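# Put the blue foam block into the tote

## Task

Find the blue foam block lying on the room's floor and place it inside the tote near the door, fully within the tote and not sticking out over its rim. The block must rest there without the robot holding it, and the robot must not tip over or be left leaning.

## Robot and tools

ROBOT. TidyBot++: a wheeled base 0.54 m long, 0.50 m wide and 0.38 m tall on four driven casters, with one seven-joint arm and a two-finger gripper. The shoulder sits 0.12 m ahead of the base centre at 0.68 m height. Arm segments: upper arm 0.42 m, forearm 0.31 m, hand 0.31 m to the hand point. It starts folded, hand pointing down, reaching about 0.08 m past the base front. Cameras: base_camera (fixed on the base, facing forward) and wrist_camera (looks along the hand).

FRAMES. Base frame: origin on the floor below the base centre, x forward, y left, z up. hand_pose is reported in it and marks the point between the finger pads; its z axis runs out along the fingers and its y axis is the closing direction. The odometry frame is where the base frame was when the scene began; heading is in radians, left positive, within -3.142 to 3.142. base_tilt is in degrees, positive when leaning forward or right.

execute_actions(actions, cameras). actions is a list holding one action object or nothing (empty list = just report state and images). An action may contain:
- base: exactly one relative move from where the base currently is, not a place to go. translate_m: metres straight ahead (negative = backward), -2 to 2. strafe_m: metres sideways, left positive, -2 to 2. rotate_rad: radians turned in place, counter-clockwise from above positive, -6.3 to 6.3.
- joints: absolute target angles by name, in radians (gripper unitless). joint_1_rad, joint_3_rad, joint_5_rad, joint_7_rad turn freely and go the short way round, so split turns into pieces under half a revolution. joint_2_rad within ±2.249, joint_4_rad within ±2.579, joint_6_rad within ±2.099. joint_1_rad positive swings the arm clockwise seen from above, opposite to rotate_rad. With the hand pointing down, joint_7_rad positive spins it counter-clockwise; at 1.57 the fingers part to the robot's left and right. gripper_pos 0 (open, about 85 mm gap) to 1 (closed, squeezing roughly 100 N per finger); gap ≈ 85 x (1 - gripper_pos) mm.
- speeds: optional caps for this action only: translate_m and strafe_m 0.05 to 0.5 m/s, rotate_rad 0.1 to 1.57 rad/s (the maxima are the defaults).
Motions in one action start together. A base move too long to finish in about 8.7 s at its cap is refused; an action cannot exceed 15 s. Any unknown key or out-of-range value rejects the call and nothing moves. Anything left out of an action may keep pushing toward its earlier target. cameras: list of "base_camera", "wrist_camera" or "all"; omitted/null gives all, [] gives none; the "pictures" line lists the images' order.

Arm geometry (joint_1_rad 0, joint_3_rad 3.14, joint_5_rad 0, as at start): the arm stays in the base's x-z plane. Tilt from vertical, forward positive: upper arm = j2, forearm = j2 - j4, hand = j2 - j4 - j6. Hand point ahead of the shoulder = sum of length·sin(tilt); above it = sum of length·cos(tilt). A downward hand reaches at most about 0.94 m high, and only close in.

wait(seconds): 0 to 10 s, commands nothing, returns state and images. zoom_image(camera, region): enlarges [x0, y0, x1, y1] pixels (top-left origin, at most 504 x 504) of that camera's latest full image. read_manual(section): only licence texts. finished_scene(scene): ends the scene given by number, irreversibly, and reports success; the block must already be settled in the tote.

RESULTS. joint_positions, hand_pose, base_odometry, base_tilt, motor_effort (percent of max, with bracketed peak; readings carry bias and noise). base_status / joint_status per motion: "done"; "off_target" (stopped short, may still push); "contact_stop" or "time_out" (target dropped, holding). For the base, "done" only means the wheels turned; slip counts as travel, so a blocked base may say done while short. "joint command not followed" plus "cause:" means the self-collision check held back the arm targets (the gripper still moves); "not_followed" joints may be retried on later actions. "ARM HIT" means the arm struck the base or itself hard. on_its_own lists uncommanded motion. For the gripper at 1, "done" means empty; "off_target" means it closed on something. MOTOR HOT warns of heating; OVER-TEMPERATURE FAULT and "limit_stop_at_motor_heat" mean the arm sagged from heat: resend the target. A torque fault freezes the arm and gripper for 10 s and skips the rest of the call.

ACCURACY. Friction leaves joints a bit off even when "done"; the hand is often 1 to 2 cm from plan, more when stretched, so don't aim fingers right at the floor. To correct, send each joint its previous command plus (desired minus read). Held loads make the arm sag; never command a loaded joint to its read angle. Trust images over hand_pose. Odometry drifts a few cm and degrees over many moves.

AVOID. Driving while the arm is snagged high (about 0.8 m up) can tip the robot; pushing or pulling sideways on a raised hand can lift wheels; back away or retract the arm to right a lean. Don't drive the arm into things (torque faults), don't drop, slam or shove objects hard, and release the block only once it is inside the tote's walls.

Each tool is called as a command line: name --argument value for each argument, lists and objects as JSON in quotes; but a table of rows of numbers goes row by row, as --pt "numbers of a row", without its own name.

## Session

execute_actions --actions '[]'

Scene clock: 0.00 s.
base_odometry: x=+0.000 y=+0.000 heading=+0.000 (m, m, rad; odometry frame)
base_tilt: forward=-0.1 right=+0.4 (deg)
base_status: not commanded
joint_positions: joint_1_rad=-0.034 joint_2_rad=-0.302 joint_3_rad=+3.103 joint_4_rad=-2.503 joint_5_rad=-0.058 joint_6_rad=-0.842 joint_7_rad=+1.540 gripper_pos=+0.000
joint_status: not commanded
motor_effort: joint_1_rad=+0 joint_2_rad=+0 joint_3_rad=+0 joint_4_rad=+8 joint_5_rad=+0 joint_6_rad=+0 joint_7_rad=+1 (%)
hand_pose: x=+0.2770 y=+0.0248 z=+0.5886 quat_wxyz=(-0.019, +0.999, +0.002, +0.049) (m; base frame)
pictures: base_camera, wrist_camera
Images, in order (width x height): base_camera 644x364, wrist_camera 644x476.

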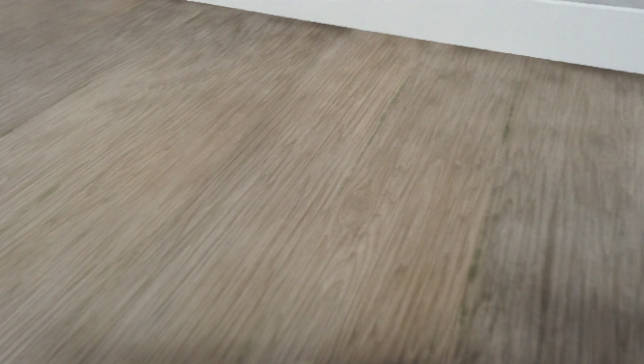

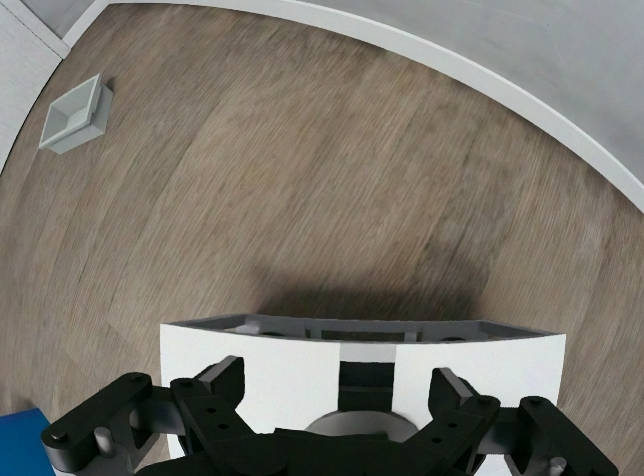

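execute_actions --actions '[{"joints":{"joint_6_rad":-0.1,"joint_1_rad":-1.2,"joint_3_rad":3.14,"joint_5_rad":0}}]' --cameras '["wrist_camera"]'

execute_actions --actions '[{"joints":{"joint_1_rad":-2.8}}]' --cameras '["wrist_camera"]'

Scene clock: 2.87 s.
base_odometry: x=+0.000 y=+0.000 heading=+0.000 (m, m, rad; odometry frame)
base_tilt: forward=-0.1 right=+0.4 (deg)
base_status: not commanded
joint_positions: joint_1_rad=-1.178 joint_2_rad=-0.302 joint_3_rad=+3.116 joint_4_rad=-2.503 joint_5_rad=-0.033 joint_6_rad=-0.141 joint_7_rad=+1.540 gripper_pos=+0.000
joint_status: all done
motor_effort: joint_1_rad=+0(1) joint_2_rad=-5(5) joint_3_rad=+0(0) joint_4_rad=+15(16) joint_5_rad=+0(0) joint_6_rad=+7(6) joint_7_rad=+1(1) (%)
hand_pose: x=+0.2429 y=+0.3294 z=+0.6814 quat_wxyz=(-0.229, +0.774, +0.499, +0.315) (m; base frame)
pictures: wrist_camera
Images, in order (width x height): wrist_camera 644x476.

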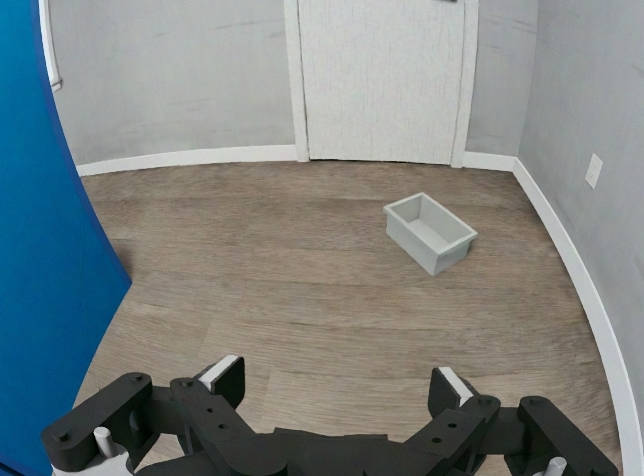

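Scene clock: 5.67 s.
base_odometry: x=+0.000 y=+0.000 heading=+0.000 (m, m, rad; odometry frame)
base_tilt: forward=-0.1 right=+0.4 (deg)
base_status: not commanded
joint_positions: joint_1_rad=-2.778 joint_2_rad=-0.302 joint_3_rad=+3.118 joint_4_rad=-2.503 joint_5_rad=-0.033 joint_6_rad=-0.141 joint_7_rad=+1.540 gripper_pos=+0.000
joint_status: all done
motor_effort: joint_1_rad=+0(1) joint_2_rad=-5(6) joint_3_rad=+0(1) joint_4_rad=+15(15) joint_5_rad=+0(0) joint_6_rad=+7(7) joint_7_rad=+1(1) (%)
hand_pose: x=-0.2137 y=+0.1149 z=+0.6814 quat_wxyz=(-0.386, +0.182, +0.903, +0.055) (m; base frame)
pictures: wrist_camera
Images, in order (width x height): wrist_camera 644x476.

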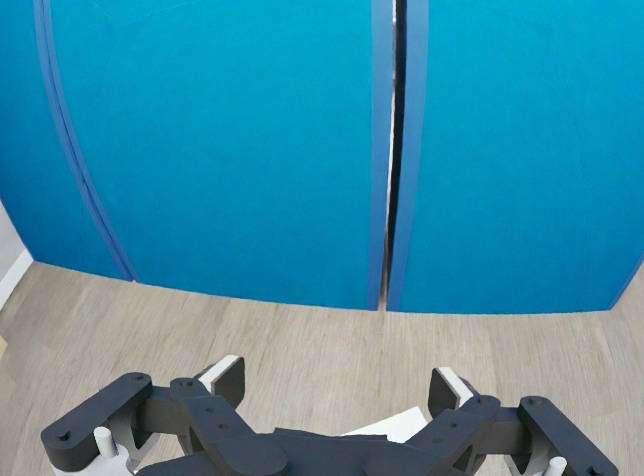

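execute_actions --actions '[{"base":{"rotate_rad":1.2},"joints":{"joint_1_rad":3.0}}]' --cameras '["wrist_camera"]'

Scene clock: 8.17 s.
base_odometry: x=+0.000 y=+0.000 heading=+1.199 (m, m, rad; odometry frame)
base_tilt: forward=-0.1 right=+0.4 (deg)
base_status: done
joint_positions: joint_1_rad=-3.264 joint_2_rad=-0.302 joint_3_rad=+3.120 joint_4_rad=-2.503 joint_5_rad=-0.033 joint_6_rad=-0.139 joint_7_rad=+1.540 gripper_pos=+0.000
joint_status: all done
motor_effort: joint_1_rad=+0(1) joint_2_rad=-5(5) joint_3_rad=+0(1) joint_4_rad=+15(15) joint_5_rad=+0(0) joint_6_rad=+7(7) joint_7_rad=+1(1) (%)
hand_pose: x=-0.2292 y=-0.0530 z=+0.6817 quat_wxyz=(-0.388, -0.039, +0.920, -0.039) (m; base frame)
pictures: wrist_camera
Images, in order (width x height): wrist_camera 644x476.

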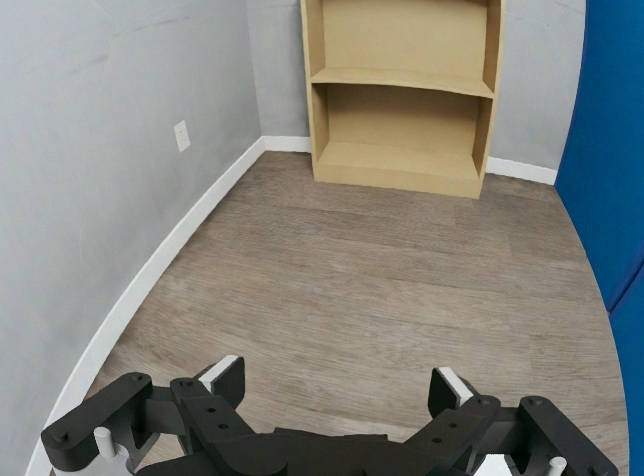

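execute_actions --actions '[{"base":{"translate_m":0.5},"joints":{"joint_1_rad":-0.5}}]'

Scene clock: 12.43 s.
base_odometry: x=+0.181 y=+0.466 heading=+1.200 (m, m, rad; odometry frame)
base_tilt: forward=-0.1 right=+0.4 (deg)
base_status: done
joint_positions: joint_1_rad=-0.522 joint_2_rad=-0.303 joint_3_rad=+3.120 joint_4_rad=-2.503 joint_5_rad=-0.033 joint_6_rad=-0.139 joint_7_rad=+1.540 gripper_pos=+0.000
joint_status: all done
motor_effort: joint_1_rad=+0(0) joint_2_rad=-5(8) joint_3_rad=+0(1) joint_4_rad=+16(16) joint_5_rad=+0(0) joint_6_rad=+8(7) joint_7_rad=+1(1) (%)
hand_pose: x=+0.4194 y=+0.1841 z=+0.6821 quat_wxyz=(-0.116, +0.894, +0.221, +0.373) (m; base frame)
pictures: base_camera, wrist_camera
Images, in order (width x height): base_camera 644x364, wrist_camera 644x476.

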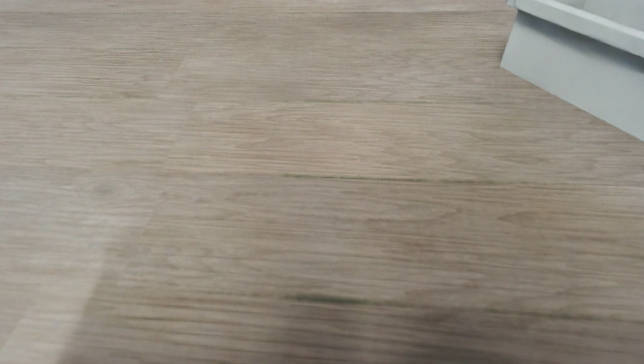

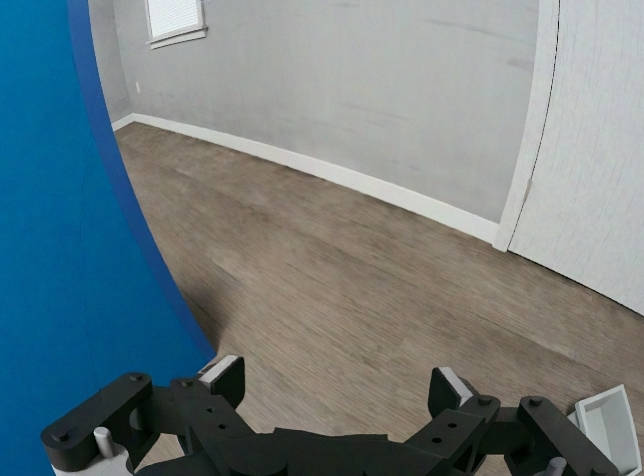

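execute_actions --actions '[{"base":{"strafe_m":0.1}}]' --cameras '[]'

execute_actions --actions '[{"base":{"translate_m":0.8},"joints":{"joint_1_rad":-1.1}}]'

Scene clock: 14.17 s.
base_odometry: x=+0.088 y=+0.503 heading=+1.200 (m, m, rad; odometry frame)
base_tilt: forward=-0.1 right=+0.4 (deg)
base_status: done
joint_positions: joint_1_rad=-0.522 joint_2_rad=-0.303 joint_3_rad=+3.121 joint_4_rad=-2.503 joint_5_rad=-0.033 joint_6_rad=-0.139 joint_7_rad=+1.540 gripper_pos=+0.000
joint_status: not commanded
motor_effort: joint_1_rad=+0(1) joint_2_rad=-6(7) joint_3_rad=+0(1) joint_4_rad=+16(15) joint_5_rad=+0(0) joint_6_rad=+7(7) joint_7_rad=+1(1) (%)
hand_pose: x=+0.4195 y=+0.1840 z=+0.6821 quat_wxyz=(-0.116, +0.894, +0.220, +0.373) (m; base frame)
pictures: none
No camera images: the call's "cameras" was empty. Leave "cameras" out to get every camera's image.

Scene clock: 17.10 s.
base_odometry: x=+0.378 y=+1.249 heading=+1.200 (m, m, rad; odometry frame)
base_tilt: forward=-0.1 right=+0.4 (deg)
base_status: done
joint_positions: joint_1_rad=-1.078 joint_2_rad=-0.303 joint_3_rad=+3.122 joint_4_rad=-2.503 joint_5_rad=-0.033 joint_6_rad=-0.139 joint_7_rad=+1.540 gripper_pos=+0.000
joint_status: all done
motor_effort: joint_1_rad=+0(0) joint_2_rad=-5(7) joint_3_rad=+0(1) joint_4_rad=+15(16) joint_5_rad=+0(1) joint_6_rad=+7(7) joint_7_rad=+1(1) (%)
hand_pose: x=+0.2774 y=+0.3148 z=+0.6822 quat_wxyz=(-0.214, +0.799, +0.457, +0.327) (m; base frame)
pictures: base_camera, wrist_camera
Images, in order (width x height): base_camera 644x364, wrist_camera 644x476.

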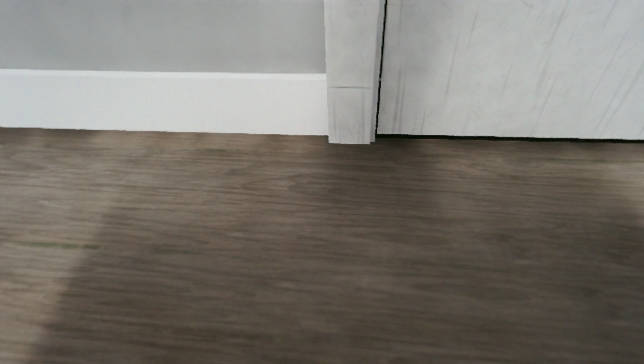

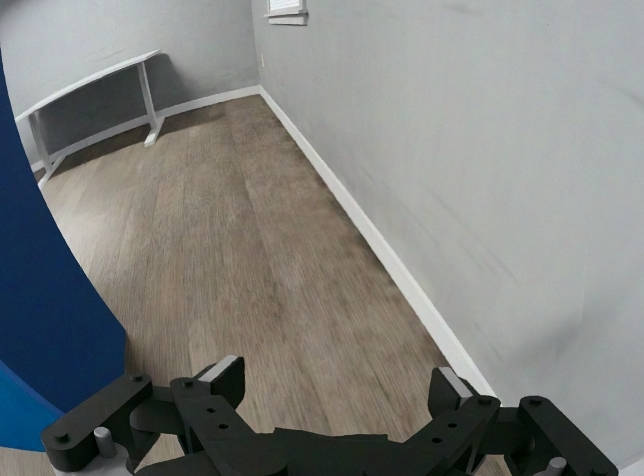

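execute_actions --actions '[{"base":{"strafe_m":0.12}}]' --cameras '[]'

execute_actions --actions '[{"base":{"rotate_rad":1.57},"joints":{"joint_1_rad":0}}]' --cameras '[]'

execute_actions --actions '[{"base":{"strafe_m":-0.2}}]'

Scene clock: 19.33 s.
base_odometry: x=+0.266 y=+1.292 heading=+1.200 (m, m, rad; odometry frame)
base_tilt: forward=-0.1 right=+0.4 (deg)
base_status: done
joint_positions: joint_1_rad=-1.078 joint_2_rad=-0.303 joint_3_rad=+3.122 joint_4_rad=-2.503 joint_5_rad=-0.033 joint_6_rad=-0.139 joint_7_rad=+1.540 gripper_pos=+0.000
joint_status: not commanded
motor_effort: joint_1_rad=+0(1) joint_2_rad=-5(8) joint_3_rad=+0(1) joint_4_rad=+15(16) joint_5_rad=+0(0) joint_6_rad=+7(8) joint_7_rad=+1(1) (%)
hand_pose: x=+0.2774 y=+0.3148 z=+0.6820 quat_wxyz=(-0.214, +0.799, +0.457, +0.327) (m; base frame)
pictures: none
No camera images: the call's "cameras" was empty. Leave "cameras" out to get every camera's image.

Scene clock: 21.73 s.
base_odometry: x=+0.266 y=+1.293 heading=+2.769 (m, m, rad; odometry frame)
base_tilt: forward=-0.1 right=+0.4 (deg)
base_status: done
joint_positions: joint_1_rad=-0.023 joint_2_rad=-0.303 joint_3_rad=+3.122 joint_4_rad=-2.503 joint_5_rad=-0.033 joint_6_rad=-0.139 joint_7_rad=+1.540 gripper_pos=+0.000
joint_status: all done
motor_effort: joint_1_rad=+0(1) joint_2_rad=-5(7) joint_3_rad=+0(1) joint_4_rad=+15(15) joint_5_rad=+0(0) joint_6_rad=+7(7) joint_7_rad=+1(1) (%)
hand_pose: x=+0.4710 y=+0.0174 z=+0.6820 quat_wxyz=(-0.020, +0.921, -0.008, +0.390) (m; base frame)
pictures: none
No camera images: the call's "cameras" was empty. Leave "cameras" out to get every camera's image.

Scene clock: 23.37 s.
base_odometry: x=+0.338 y=+1.479 heading=+2.771 (m, m, rad; odometry frame)
base_tilt: forward=-0.1 right=+0.4 (deg)
base_status: done
joint_positions: joint_1_rad=-0.021 joint_2_rad=-0.303 joint_3_rad=+3.125 joint_4_rad=-2.503 joint_5_rad=-0.033 joint_6_rad=-0.139 joint_7_rad=+1.540 gripper_pos=+0.000
joint_status: not commanded
motor_effort: joint_1_rad=+0(0) joint_2_rad=-5(6) joint_3_rad=+0(1) joint_4_rad=+15(15) joint_5_rad=+0(0) joint_6_rad=+7(7) joint_7_rad=+1(0) (%)
hand_pose: x=+0.4711 y=+0.0155 z=+0.6820 quat_wxyz=(-0.019, +0.921, -0.010, +0.390) (m; base frame)
pictures: base_camera, wrist_camera
Images, in order (width x height): base_camera 644x364, wrist_camera 644x476.

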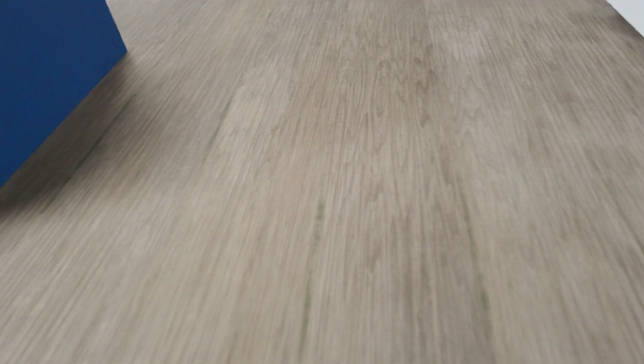

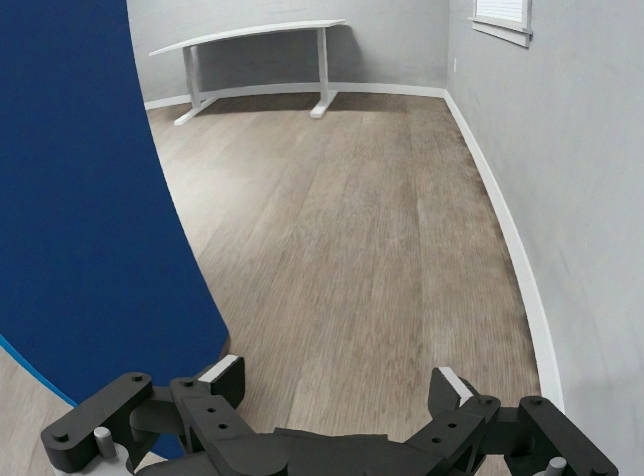

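execute_actions --actions '[{"base":{"strafe_m":-0.15}}]' --cameras '[]'

execute_actions --actions '[{"base":{"translate_m":1.5},"joints":{"joint_1_rad":-1.0}}]'

Scene clock: 25.23 s.
base_odometry: x=+0.392 y=+1.619 heading=+2.771 (m, m, rad; odometry frame)
base_tilt: forward=-0.1 right=+0.5 (deg)
base_status: done
joint_positions: joint_1_rad=-0.020 joint_2_rad=-0.303 joint_3_rad=+3.127 joint_4_rad=-2.503 joint_5_rad=-0.033 joint_6_rad=-0.139 joint_7_rad=+1.540 gripper_pos=+0.000
joint_status: not commanded
motor_effort: joint_1_rad=+0(1) joint_2_rad=-5(5) joint_3_rad=+0(1) joint_4_rad=+15(15) joint_5_rad=+0(0) joint_6_rad=+8(7) joint_7_rad=+1(1) (%)
hand_pose: x=+0.4711 y=+0.0147 z=+0.6820 quat_wxyz=(-0.019, +0.920, -0.012, +0.390) (m; base frame)
pictures: none
No camera images: the call's "cameras" was empty. Leave "cameras" out to get every camera's image.

Scene clock: 29.57 s.
base_odometry: x=-1.006 y=+2.163 heading=+2.771 (m, m, rad; odometry frame)
base_tilt: forward=-0.1 right=+0.4 (deg)
base_status: done
joint_positions: joint_1_rad=-0.978 joint_2_rad=-0.303 joint_3_rad=+3.127 joint_4_rad=-2.503 joint_5_rad=-0.033 joint_6_rad=-0.139 joint_7_rad=+1.540 gripper_pos=+0.000
joint_status: all done
motor_effort: joint_1_rad=+1(0) joint_2_rad=-6(6) joint_3_rad=+0(1) joint_4_rad=+15(16) joint_5_rad=+0(0) joint_6_rad=+7(7) joint_7_rad=+1(1) (%)
hand_pose: x=+0.3094 y=+0.2966 z=+0.6820 quat_wxyz=(-0.197, +0.822, +0.414, +0.338) (m; base frame)
pictures: base_camera, wrist_camera
Images, in order (width x height): base_camera 644x364, wrist_camera 644x476.

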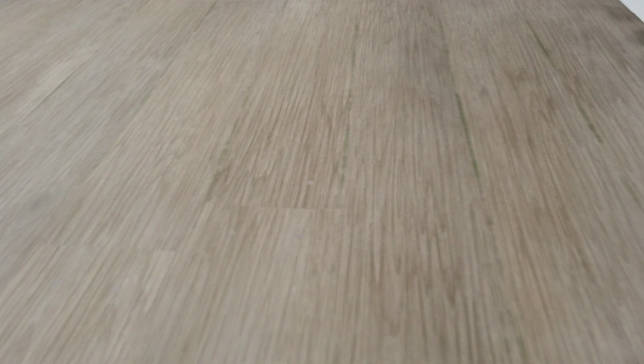

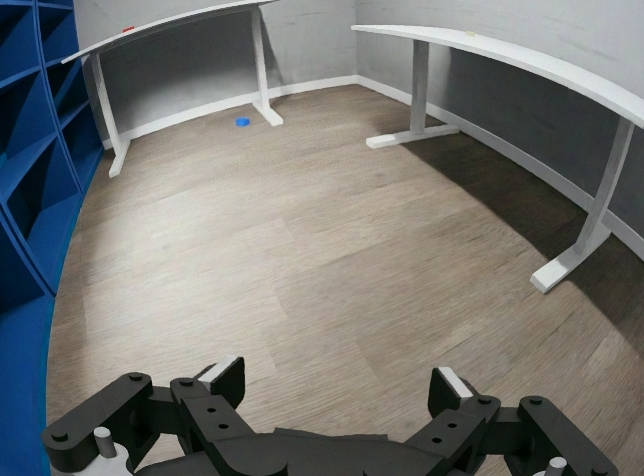

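execute_actions --actions '[{"base":{"translate_m":0.55},"joints":{"joint_1_rad":0}}]' --cameras '[]'

execute_actions --actions '[{"base":{"rotate_rad":1.57}}]' --cameras '[]'

execute_actions --actions '[{"base":{"translate_m":0.6}}]'

Scene clock: 35.30 s.
base_odometry: x=-1.519 y=+2.362 heading=+2.771 (m, m, rad; odometry frame)
base_tilt: forward=-0.1 right=+0.4 (deg)
base_status: done
joint_positions: joint_1_rad=-0.022 joint_2_rad=-0.303 joint_3_rad=+3.127 joint_4_rad=-2.503 joint_5_rad=-0.033 joint_6_rad=-0.138 joint_7_rad=+1.540 gripper_pos=+0.000
joint_status: all done
motor_effort: joint_1_rad=+0(1) joint_2_rad=-5(7) joint_3_rad=+0(1) joint_4_rad=+15(16) joint_5_rad=+0(1) joint_6_rad=+7(8) joint_7_rad=+1(0) (%)
hand_pose: x=+0.4712 y=+0.0153 z=+0.6821 quat_wxyz=(-0.019, +0.920, -0.011, +0.390) (m; base frame)
pictures: none
No camera images: the call's "cameras" was empty. Leave "cameras" out to get every camera's image.

Scene clock: 37.60 s.
base_odometry: x=-1.519 y=+2.362 heading=-1.943 (m, m, rad; odometry frame)
base_tilt: forward=-0.1 right=+0.4 (deg)
base_status: done
joint_positions: joint_1_rad=-0.020 joint_2_rad=-0.303 joint_3_rad=+3.127 joint_4_rad=-2.503 joint_5_rad=-0.032 joint_6_rad=-0.138 joint_7_rad=+1.540 gripper_pos=+0.000
joint_status: not commanded
motor_effort: joint_1_rad=+0(2) joint_2_rad=-6(6) joint_3_rad=+0(1) joint_4_rad=+15(15) joint_5_rad=+0(0) joint_6_rad=+7(7) joint_7_rad=+1(1) (%)
hand_pose: x=+0.4712 y=+0.0147 z=+0.6821 quat_wxyz=(-0.019, +0.920, -0.012, +0.390) (m; base frame)
pictures: none
No camera images: the call's "cameras" was empty. Leave "cameras" out to get every camera's image.

Scene clock: 40.10 s.
base_odometry: x=-1.736 y=+1.803 heading=-1.942 (m, m, rad; odometry frame)
base_tilt: forward=-0.1 right=+0.4 (deg)
base_status: done
joint_positions: joint_1_rad=-0.020 joint_2_rad=-0.303 joint_3_rad=+3.127 joint_4_rad=-2.503 joint_5_rad=-0.032 joint_6_rad=-0.138 joint_7_rad=+1.540 gripper_pos=+0.000
joint_status: not commanded
motor_effort: joint_1_rad=+0(0) joint_2_rad=-6(7) joint_3_rad=+0(0) joint_4_rad=+15(16) joint_5_rad=+0(0) joint_6_rad=+7(7) joint_7_rad=+1(1) (%)
hand_pose: x=+0.4713 y=+0.0147 z=+0.6821 quat_wxyz=(-0.019, +0.920, -0.012, +0.390) (m; base frame)
pictures: base_camera, wrist_camera
Images, in order (width x height): base_camera 644x364, wrist_camera 644x476.

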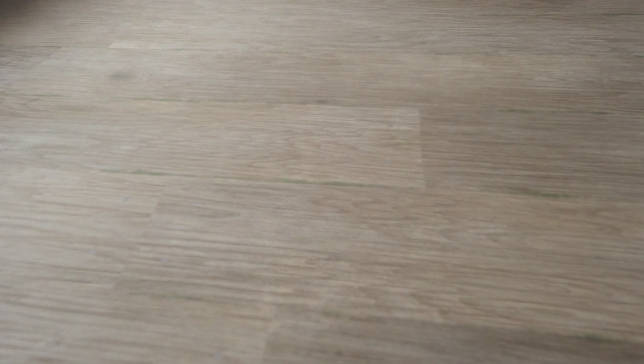

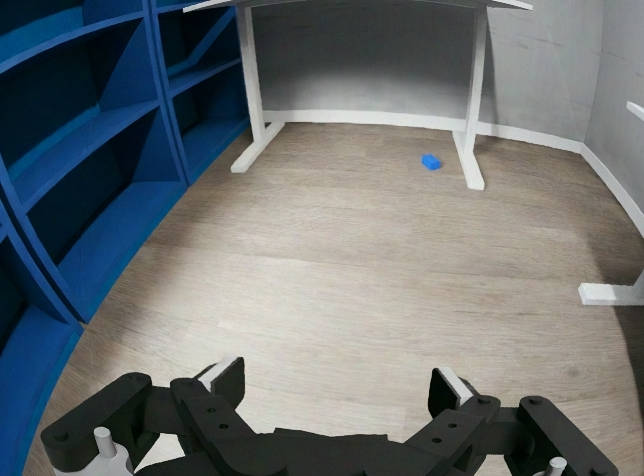

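execute_actions --actions '[{"base":{"strafe_m":-0.35},"joints":{"joint_1_rad":-0.03,"joint_2_rad":1.8,"joint_3_rad":3.14,"joint_4_rad":-0.42,"joint_5_rad":0,"joint_6_rad":-0.58,"joint_7_rad":1.57}}]'

execute_actions --actions '[{"base":{"translate_m":0.55}}]'

Scene clock: 43.80 s.
base_odometry: x=-2.063 y=+1.930 heading=-1.941 (m, m, rad; odometry frame)
base_tilt: forward=+0.0 right=+0.5 (deg)
base_status: done
joint_positions: joint_1_rad=-0.018 joint_2_rad=+1.790 joint_3_rad=+3.130 joint_4_rad=-0.444 joint_5_rad=-0.032 joint_6_rad=-0.539 joint_7_rad=+1.540 gripper_pos=+0.000
joint_status: all done
motor_effort: joint_1_rad=+0(4) joint_2_rad=-53(57) joint_3_rad=-1(3) joint_4_rad=+13(17) joint_5_rad=+0(1) joint_6_rad=+4(7) joint_7_rad=+1(1) (%)
hand_pose: x=+0.8892 y=+0.0252 z=+0.1065 quat_wxyz=(-0.021, +0.983, -0.020, +0.183) (m; base frame)
pictures: base_camera, wrist_camera
Images, in order (width x height): base_camera 644x364, wrist_camera 644x476.

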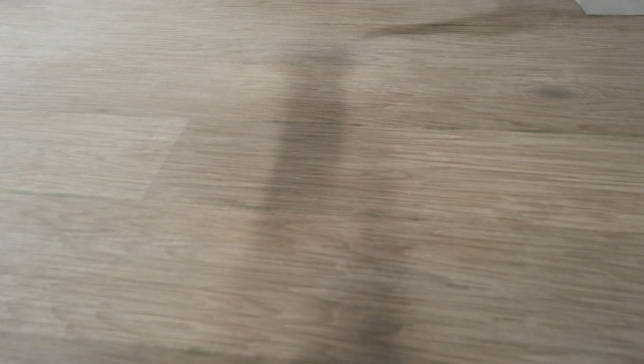

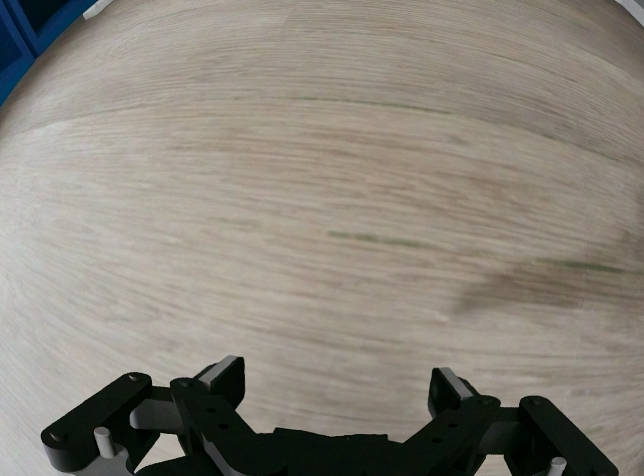

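Scene clock: 46.23 s.
base_odometry: x=-2.262 y=+1.417 heading=-1.942 (m, m, rad; odometry frame)
base_tilt: forward=+0.0 right=+0.4 (deg)
base_status: done
joint_positions: joint_1_rad=-0.018 joint_2_rad=+1.791 joint_3_rad=+3.130 joint_4_rad=-0.437 joint_5_rad=-0.032 joint_6_rad=-0.542 joint_7_rad=+1.540 gripper_pos=+0.000
joint_status: not commanded
motor_effort: joint_1_rad=+0(3) joint_2_rad=-54(56) joint_3_rad=-1(1) joint_4_rad=+14(14) joint_5_rad=+0(1) joint_6_rad=+4(5) joint_7_rad=+1(1) (%)
hand_pose: x=+0.8910 y=+0.0253 z=+0.1078 quat_wxyz=(-0.021, +0.982, -0.020, +0.184) (m; base frame)
pictures: base_camera, wrist_camera
Images, in order (width x height): base_camera 644x364, wrist_camera 644x476.

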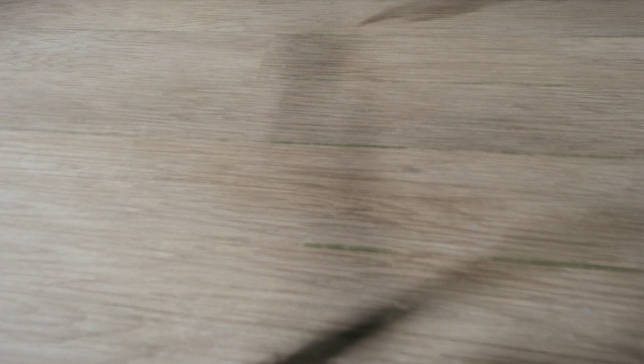

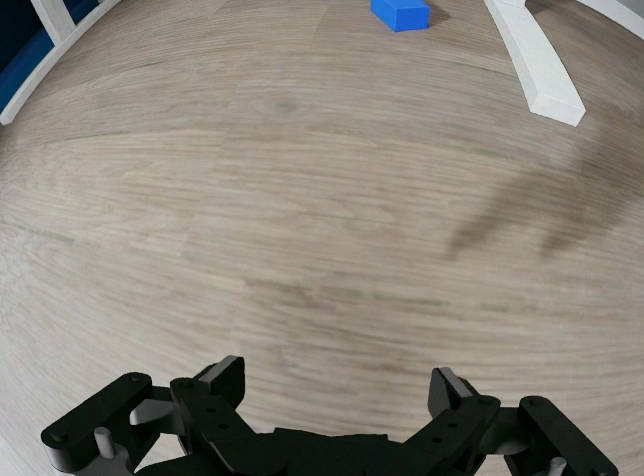

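execute_actions --actions '[{"base":{"strafe_m":-0.09}}]' --cameras '[]'

execute_actions --actions '[{"base":{"translate_m":0.27},"speeds":{"translate_m":0.3}}]'

Scene clock: 48.13 s.
base_odometry: x=-2.346 y=+1.449 heading=-1.942 (m, m, rad; odometry frame)
base_tilt: forward=-0.1 right=+0.4 (deg)
base_status: done
joint_positions: joint_1_rad=-0.020 joint_2_rad=+1.791 joint_3_rad=+3.130 joint_4_rad=-0.437 joint_5_rad=-0.030 joint_6_rad=-0.542 joint_7_rad=+1.540 gripper_pos=+0.000
joint_status: not commanded
motor_effort: joint_1_rad=+1(6) joint_2_rad=-53(55) joint_3_rad=-1(2) joint_4_rad=+13(14) joint_5_rad=+0(1) joint_6_rad=+4(4) joint_7_rad=+1(1) (%)
hand_pose: x=+0.8910 y=+0.0263 z=+0.1078 quat_wxyz=(-0.020, +0.983, -0.019, +0.184) (m; base frame)
pictures: none
No camera images: the call's "cameras" was empty. Leave "cameras" out to get every camera's image.

Scene clock: 49.97 s.
base_odometry: x=-2.445 y=+1.198 heading=-1.942 (m, m, rad; odometry frame)
base_tilt: forward=+0.0 right=+0.4 (deg)
base_status: done
joint_positions: joint_1_rad=-0.020 joint_2_rad=+1.793 joint_3_rad=+3.130 joint_4_rad=-0.436 joint_5_rad=-0.030 joint_6_rad=-0.542 joint_7_rad=+1.540 gripper_pos=+0.000
joint_status: not commanded
motor_effort: joint_1_rad=+0(2) joint_2_rad=-54(56) joint_3_rad=-1(1) joint_4_rad=+14(14) joint_5_rad=+0(0) joint_6_rad=+4(5) joint_7_rad=+1(1) (%)
hand_pose: x=+0.8906 y=+0.0263 z=+0.1071 quat_wxyz=(-0.020, +0.983, -0.019, +0.184) (m; base frame)
pictures: base_camera, wrist_camera
Images, in order (width x height): base_camera 644x364, wrist_camera 644x476.

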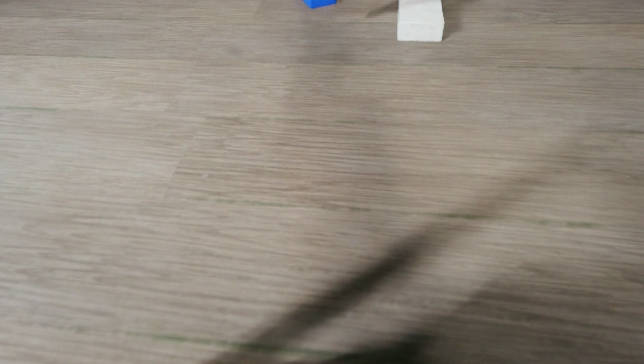

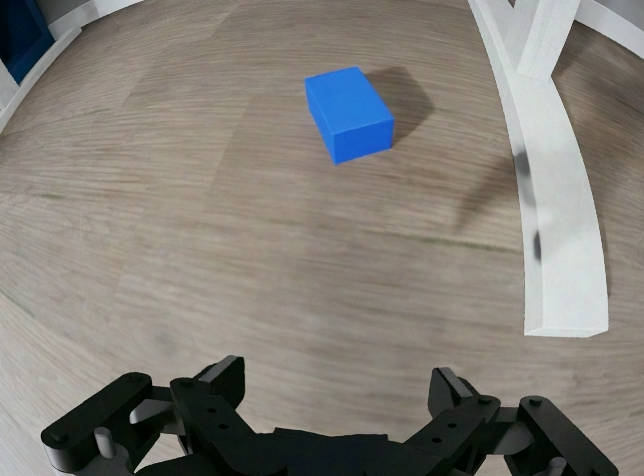

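execute_actions --actions '[{"base":{"translate_m":0.26},"speeds":{"translate_m":0.3},"joints":{"joint_7_rad":2.0}}]'

Scene clock: 52.30 s.
base_odometry: x=-2.539 y=+0.955 heading=-1.942 (m, m, rad; odometry frame)
base_tilt: forward=+0.0 right=+0.4 (deg)
base_status: done
joint_positions: joint_1_rad=-0.020 joint_2_rad=+1.793 joint_3_rad=+3.130 joint_4_rad=-0.436 joint_5_rad=-0.030 joint_6_rad=-0.543 joint_7_rad=+1.991 gripper_pos=+0.000
joint_status: all done
motor_effort: joint_1_rad=+0(3) joint_2_rad=-54(56) joint_3_rad=-1(1) joint_4_rad=+13(14) joint_5_rad=+0(1) joint_6_rad=+4(5) joint_7_rad=+1(0) (%)
hand_pose: x=+0.8904 y=+0.0263 z=+0.1068 quat_wxyz=(+0.021, +0.962, +0.201, +0.183) (m; base frame)
pictures: base_camera, wrist_camera
Images, in order (width x height): base_camera 644x364, wrist_camera 644x476.

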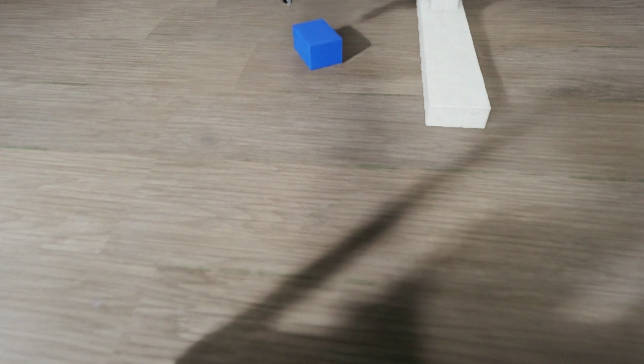

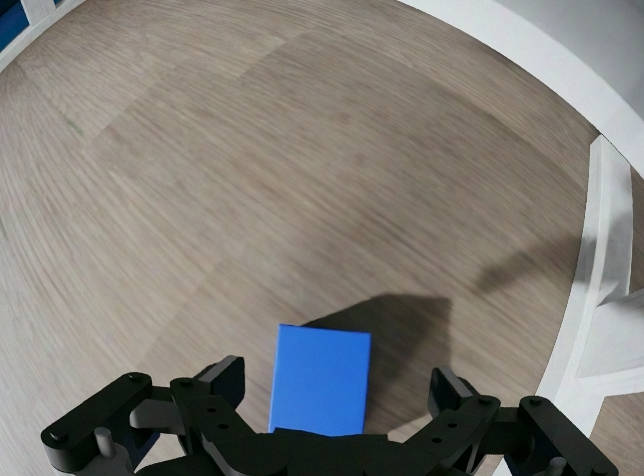

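execute_actions --actions '[{"base":{"translate_m":0.03},"speeds":{"translate_m":0.2},"joints":{"joint_1_rad":-0.06}}]' --cameras '[]'

execute_actions --actions '[{"joints":{"joint_2_rad":1.87}}]'

Scene clock: 53.83 s.
base_odometry: x=-2.550 y=+0.927 heading=-1.942 (m, m, rad; odometry frame)
base_tilt: forward=-0.1 right=+0.4 (deg)
base_status: done
joint_positions: joint_1_rad=-0.043 joint_2_rad=+1.794 joint_3_rad=+3.130 joint_4_rad=-0.433 joint_5_rad=-0.030 joint_6_rad=-0.543 joint_7_rad=+1.991 gripper_pos=+0.000
joint_status: all done
motor_effort: joint_1_rad=+0(2) joint_2_rad=-53(55) joint_3_rad=-1(1) joint_4_rad=+14(15) joint_5_rad=+0(1) joint_6_rad=+5(5) joint_7_rad=+1(1) (%)
hand_pose: x=+0.8906 y=+0.0441 z=+0.1074 quat_wxyz=(+0.019, +0.959, +0.212, +0.185) (m; base frame)
pictures: none
No camera images: the call's "cameras" was empty. Leave "cameras" out to get every camera's image.

Scene clock: 54.83 s.
base_odometry: x=-2.550 y=+0.927 heading=-1.942 (m, m, rad; odometry frame)
base_tilt: forward=+0.0 right=+0.4 (deg)
base_status: not commanded
joint_positions: joint_1_rad=-0.043 joint_2_rad=+1.869 joint_3_rad=+3.130 joint_4_rad=-0.432 joint_5_rad=-0.030 joint_6_rad=-0.543 joint_7_rad=+1.991 gripper_pos=+0.000
joint_status: all done
motor_effort: joint_1_rad=+0(1) joint_2_rad=-52(54) joint_3_rad=-1(1) joint_4_rad=+13(13) joint_5_rad=+0(0) joint_6_rad=+4(4) joint_7_rad=+1(1) (%)
hand_pose: x=+0.8453 y=+0.0422 z=+0.0508 quat_wxyz=(+0.013, +0.966, +0.213, +0.148) (m; base frame)
pictures: base_camera, wrist_camera
Images, in order (width x height): base_camera 644x364, wrist_camera 644x476.

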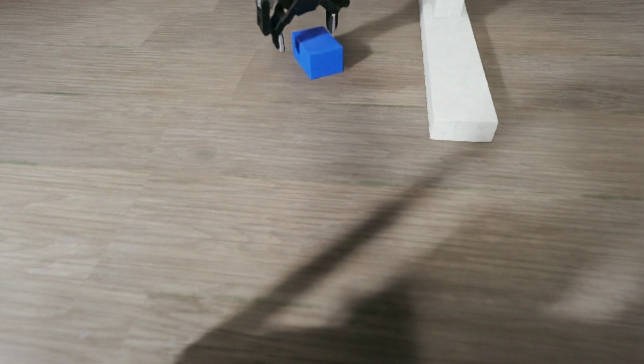

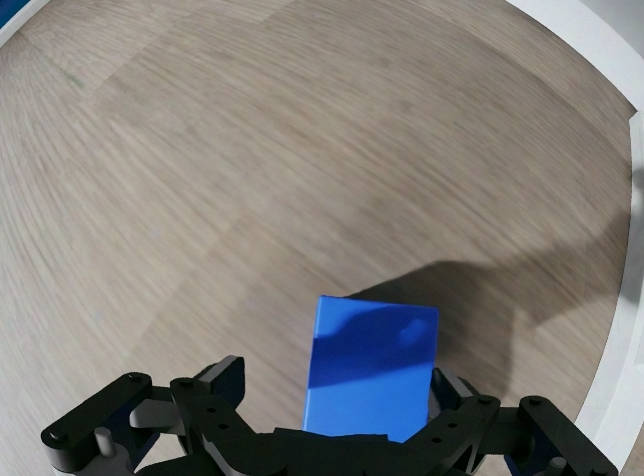

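execute_actions --actions '[{"joints":{"joint_1_rad":-0.015}}]' --cameras '["wrist_camera"]'

Scene clock: 56.17 s.
base_odometry: x=-2.550 y=+0.927 heading=-1.942 (m, m, rad; odometry frame)
base_tilt: forward=+0.0 right=+0.4 (deg)
base_status: not commanded
joint_positions: joint_1_rad=-0.028 joint_2_rad=+1.869 joint_3_rad=+3.130 joint_4_rad=-0.432 joint_5_rad=-0.030 joint_6_rad=-0.543 joint_7_rad=+1.991 gripper_pos=+0.000
joint_status: all done
motor_effort: joint_1_rad=+1(3) joint_2_rad=-51(52) joint_3_rad=-1(1) joint_4_rad=+12(12) joint_5_rad=+0(1) joint_6_rad=+4(4) joint_7_rad=+1(0) (%)
hand_pose: x=+0.8459 y=+0.0315 z=+0.0508 quat_wxyz=(+0.014, +0.967, +0.206, +0.148) (m; base frame)
pictures: wrist_camera
Images, in order (width x height): wrist_camera 644x476.

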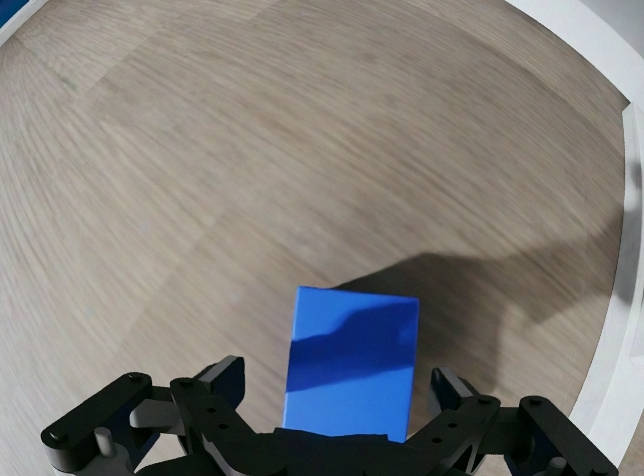

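execute_actions --actions '[{"joints":{"joint_2_rad":1.905}}]' --cameras '[]'

execute_actions --actions '[{"joints":{"gripper_pos":1}}]'

Scene clock: 57.40 s.
base_odometry: x=-2.550 y=+0.927 heading=-1.942 (m, m, rad; odometry frame)
base_tilt: forward=-0.1 right=+0.4 (deg)
base_status: not commanded
joint_positions: joint_1_rad=-0.028 joint_2_rad=+1.893 joint_3_rad=+3.130 joint_4_rad=-0.432 joint_5_rad=-0.030 joint_6_rad=-0.543 joint_7_rad=+1.991 gripper_pos=+0.000
joint_status: all done
motor_effort: joint_1_rad=+0(0) joint_2_rad=-50(52) joint_3_rad=-1(1) joint_4_rad=+12(12) joint_5_rad=-1(0) joint_6_rad=+4(4) joint_7_rad=+1(1) (%)
hand_pose: x=+0.8309 y=+0.0311 z=+0.0340 quat_wxyz=(+0.012, +0.969, +0.206, +0.137) (m; base frame)
pictures: none
No camera images: the call's "cameras" was empty. Leave "cameras" out to get every camera's image.

Scene clock: 58.50 s.
base_odometry: x=-2.550 y=+0.927 heading=-1.942 (m, m, rad; odometry frame)
base_tilt: forward=+0.0 right=+0.4 (deg)
base_status: not commanded
joint_positions: joint_1_rad=-0.028 joint_2_rad=+1.890 joint_3_rad=+3.130 joint_4_rad=-0.431 joint_5_rad=-0.030 joint_6_rad=-0.545 joint_7_rad=+1.991 gripper_pos=+0.392
joint_status: gripper_pos off_target (ended at +0.392, target +1.000)
motor_effort: joint_1_rad=+0(0) joint_2_rad=-49(53) joint_3_rad=-1(1) joint_4_rad=+11(12) joint_5_rad=+0(0) joint_6_rad=+4(6) joint_7_rad=+1(1) (%)
hand_pose: x=+0.8325 y=+0.0311 z=+0.0359 quat_wxyz=(+0.012, +0.969, +0.206, +0.137) (m; base frame)
pictures: base_camera, wrist_camera
Images, in order (width x height): base_camera 644x364, wrist_camera 644x476.

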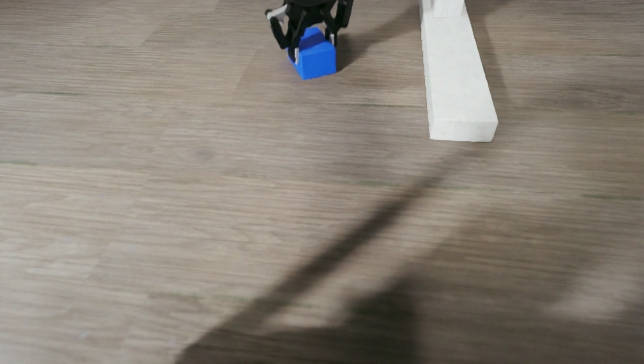

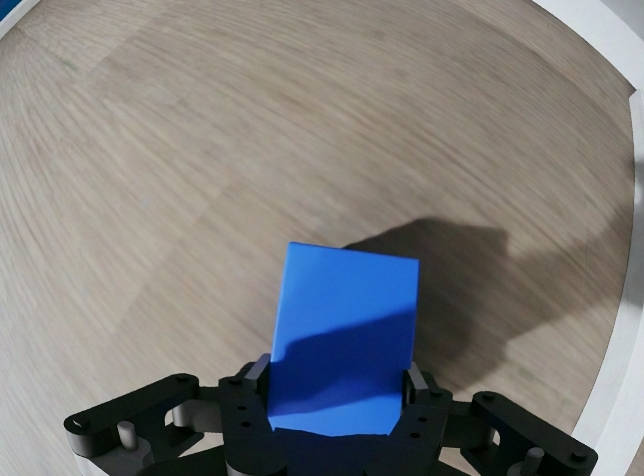

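execute_actions --actions '[{"joints":{"joint_2_rad":1.8}}]' --cameras '[]'

execute_actions --actions '[{"base":{"translate_m":-0.6}}]' --cameras '[]'

execute_actions --actions '[{"base":{"translate_m":-1.03},"joints":{"joint_1_rad":0,"joint_2_rad":-0.33,"joint_4_rad":-2.5,"joint_6_rad":-0.1,"joint_7_rad":1.57}}]' --cameras '[]'

execute_actions --actions '[{"base":{"strafe_m":1.0},"joints":{"joint_1_rad":-1.57}}]'

Scene clock: 61.63 s.
base_odometry: x=-2.550 y=+0.927 heading=-1.942 (m, m, rad; odometry frame)
base_tilt: forward=-0.1 right=+0.4 (deg)
base_status: not commanded
joint_positions: joint_1_rad=-0.028 joint_2_rad=+1.801 joint_3_rad=+3.130 joint_4_rad=-0.430 joint_5_rad=-0.030 joint_6_rad=-0.545 joint_7_rad=+1.991 gripper_pos=+0.392
joint_status: all done
motor_effort: joint_1_rad=+0(1) joint_2_rad=-53(56) joint_3_rad=-1(1) joint_4_rad=+13(14) joint_5_rad=+0(0) joint_6_rad=+5(5) joint_7_rad=+1(0) (%)
hand_pose: x=+0.8880 y=+0.0327 z=+0.1028 quat_wxyz=(+0.020, +0.962, +0.205, +0.181) (m; base frame)
pictures: none
No camera images: the call's "cameras" was empty. Leave "cameras" out to get every camera's image.

Scene clock: 64.27 s.
base_odometry: x=-2.332 y=+1.487 heading=-1.942 (m, m, rad; odometry frame)
base_tilt: forward=-0.1 right=+0.5 (deg)
base_status: done
joint_positions: joint_1_rad=-0.027 joint_2_rad=+1.801 joint_3_rad=+3.130 joint_4_rad=-0.430 joint_5_rad=-0.030 joint_6_rad=-0.545 joint_7_rad=+1.991 gripper_pos=+0.392
joint_status: not commanded
motor_effort: joint_1_rad=+0(8) joint_2_rad=-53(56) joint_3_rad=-1(2) joint_4_rad=+13(14) joint_5_rad=+0(1) joint_6_rad=+4(5) joint_7_rad=+1(0) (%)
hand_pose: x=+0.8879 y=+0.0313 z=+0.1026 quat_wxyz=(+0.020, +0.962, +0.204, +0.181) (m; base frame)
pictures: none
No camera images: the call's "cameras" was empty. Leave "cameras" out to get every camera's image.

Scene clock: 67.60 s.
base_odometry: x=-1.959 y=+2.446 heading=-1.942 (m, m, rad; odometry frame)
base_tilt: forward=-0.1 right=+0.4 (deg)
base_status: done
joint_positions: joint_1_rad=-0.025 joint_2_rad=-0.322 joint_3_rad=+3.130 joint_4_rad=-2.485 joint_5_rad=-0.030 joint_6_rad=-0.143 joint_7_rad=+1.600 gripper_pos=+0.392
joint_status: all done
motor_effort: joint_1_rad=+0(0) joint_2_rad=-5(57) joint_3_rad=+0(1) joint_4_rad=+16(17) joint_5_rad=+0(1) joint_6_rad=+7(8) joint_7_rad=+1(1) (%)
hand_pose: x=+0.4769 y=+0.0157 z=+0.6964 quat_wxyz=(-0.008, +0.914, +0.018, +0.405) (m; base frame)
pictures: none
No camera images: the call's "cameras" was empty. Leave "cameras" out to get every camera's image.

Scene clock: 70.97 s.
base_odometry: x=-1.026 y=+2.084 heading=-1.941 (m, m, rad; odometry frame)
base_tilt: forward=-0.1 right=+0.4 (deg)
base_status: done
joint_positions: joint_1_rad=-1.549 joint_2_rad=-0.322 joint_3_rad=+3.130 joint_4_rad=-2.485 joint_5_rad=-0.030 joint_6_rad=-0.140 joint_7_rad=+1.600 gripper_pos=+0.392
joint_status: all done
motor_effort: joint_1_rad=+0(1) joint_2_rad=-5(7) joint_3_rad=+0(1) joint_4_rad=+16(16) joint_5_rad=-1(1) joint_6_rad=+8(8) joint_7_rad=+1(1) (%)
hand_pose: x=+0.1202 y=+0.3589 z=+0.6972 quat_wxyz=(-0.286, +0.649, +0.643, +0.289) (m; base frame)
pictures: base_camera, wrist_camera
Images, in order (width x height): base_camera 644x364, wrist_camera 644x476.

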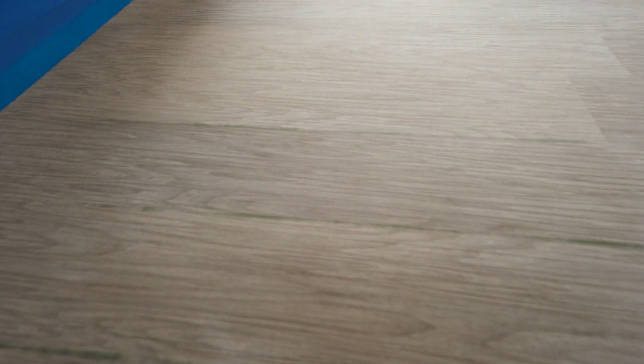

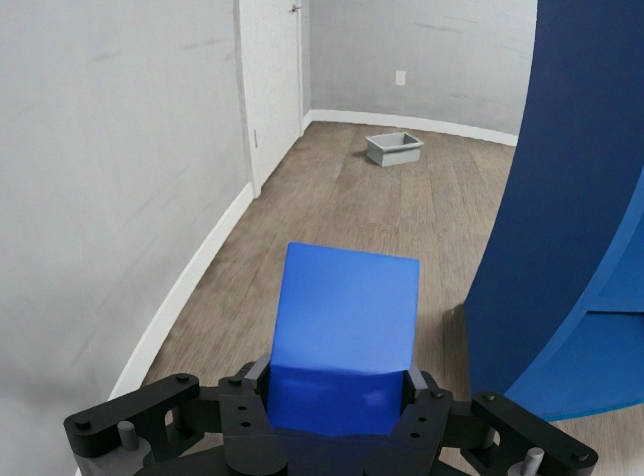

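execute_actions --actions '[{"base":{"translate_m":0.06}}]' --cameras '[]'

execute_actions --actions '[{"base":{"strafe_m":0.8},"speeds":{"strafe_m":0.4}}]'

Scene clock: 72.53 s.
base_odometry: x=-1.048 y=+2.028 heading=-1.941 (m, m, rad; odometry frame)
base_tilt: forward=-0.1 right=+0.4 (deg)
base_status: done
joint_positions: joint_1_rad=-1.549 joint_2_rad=-0.322 joint_3_rad=+3.130 joint_4_rad=-2.485 joint_5_rad=-0.030 joint_6_rad=-0.140 joint_7_rad=+1.600 gripper_pos=+0.392
joint_status: not commanded
motor_effort: joint_1_rad=+0(0) joint_2_rad=-5(6) joint_3_rad=+0(1) joint_4_rad=+16(17) joint_5_rad=+0(1) joint_6_rad=+7(7) joint_7_rad=+1(1) (%)
hand_pose: x=+0.1202 y=+0.3589 z=+0.6972 quat_wxyz=(-0.286, +0.649, +0.643, +0.289) (m; base frame)
pictures: none
No camera images: the call's "cameras" was empty. Leave "cameras" out to get every camera's image.

Scene clock: 75.70 s.
base_odometry: x=-0.302 y=+1.738 heading=-1.942 (m, m, rad; odometry frame)
base_tilt: forward=-0.1 right=+0.4 (deg)
base_status: done
joint_positions: joint_1_rad=-1.549 joint_2_rad=-0.323 joint_3_rad=+3.130 joint_4_rad=-2.485 joint_5_rad=-0.030 joint_6_rad=-0.140 joint_7_rad=+1.600 gripper_pos=+0.392
joint_status: not commanded
motor_effort: joint_1_rad=+0(0) joint_2_rad=-5(8) joint_3_rad=+0(0) joint_4_rad=+16(17) joint_5_rad=+0(0) joint_6_rad=+8(7) joint_7_rad=+1(1) (%)
hand_pose: x=+0.1202 y=+0.3589 z=+0.6974 quat_wxyz=(-0.287, +0.648, +0.643, +0.289) (m; base frame)
pictures: base_camera, wrist_camera
Images, in order (width x height): base_camera 644x364, wrist_camera 644x476.

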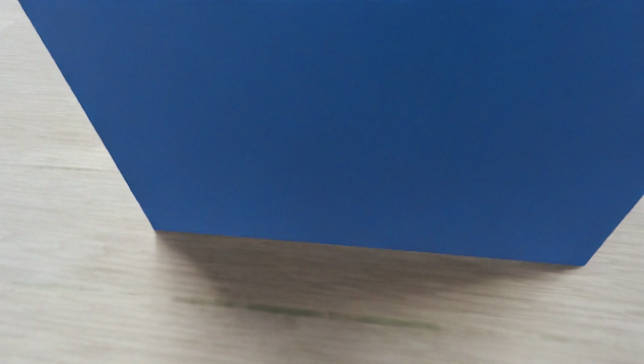

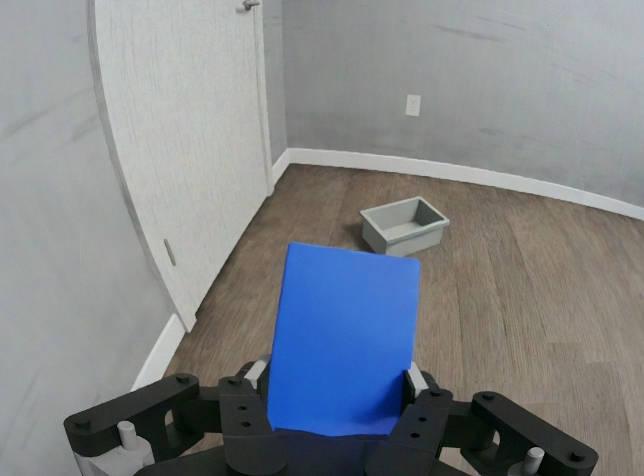

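execute_actions --actions '[{"base":{"strafe_m":0.3},"joints":{"joint_1_rad":-1.32,"joint_2_rad":1.35,"joint_4_rad":-0.695,"joint_6_rad":-1.1,"joint_7_rad":1.57}}]'

Scene clock: 79.53 s.
base_odometry: x=-0.022 y=+1.629 heading=-1.942 (m, m, rad; odometry frame)
base_tilt: forward=-0.1 right=+0.4 (deg)
base_status: done
joint_positions: joint_1_rad=-1.343 joint_2_rad=+1.343 joint_3_rad=+3.130 joint_4_rad=-0.720 joint_5_rad=-0.030 joint_6_rad=-1.059 joint_7_rad=+1.600 gripper_pos=+0.392
joint_status: all done
motor_effort: joint_1_rad=+0(2) joint_2_rad=-52(55) joint_3_rad=-1(1) joint_4_rad=+13(18) joint_5_rad=+0(1) joint_6_rad=+1(9) joint_7_rad=+1(1) (%)
hand_pose: x=+0.2608 y=+0.6789 z=+0.3178 quat_wxyz=(-0.021, +0.777, +0.629, -0.003) (m; base frame)
pictures: base_camera, wrist_camera
Images, in order (width x height): base_camera 644x364, wrist_camera 644x476.

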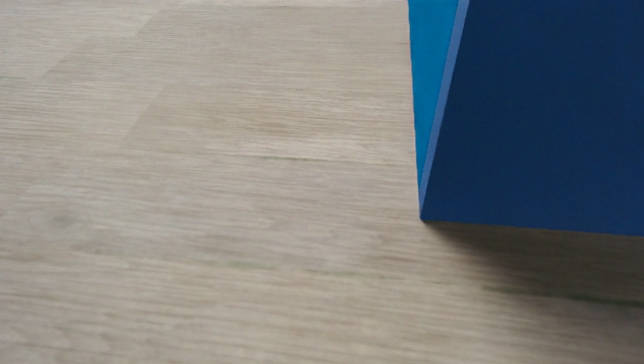

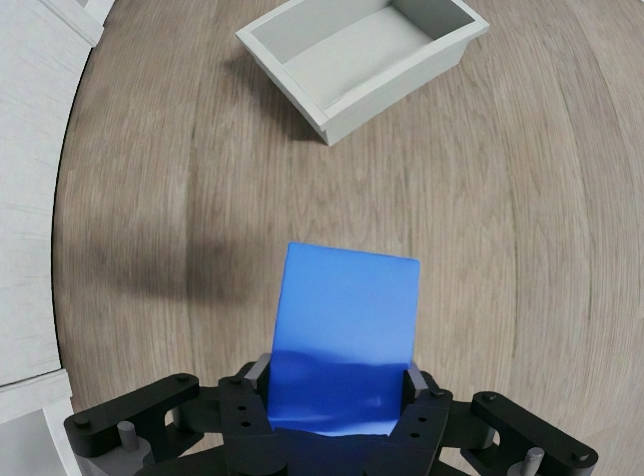

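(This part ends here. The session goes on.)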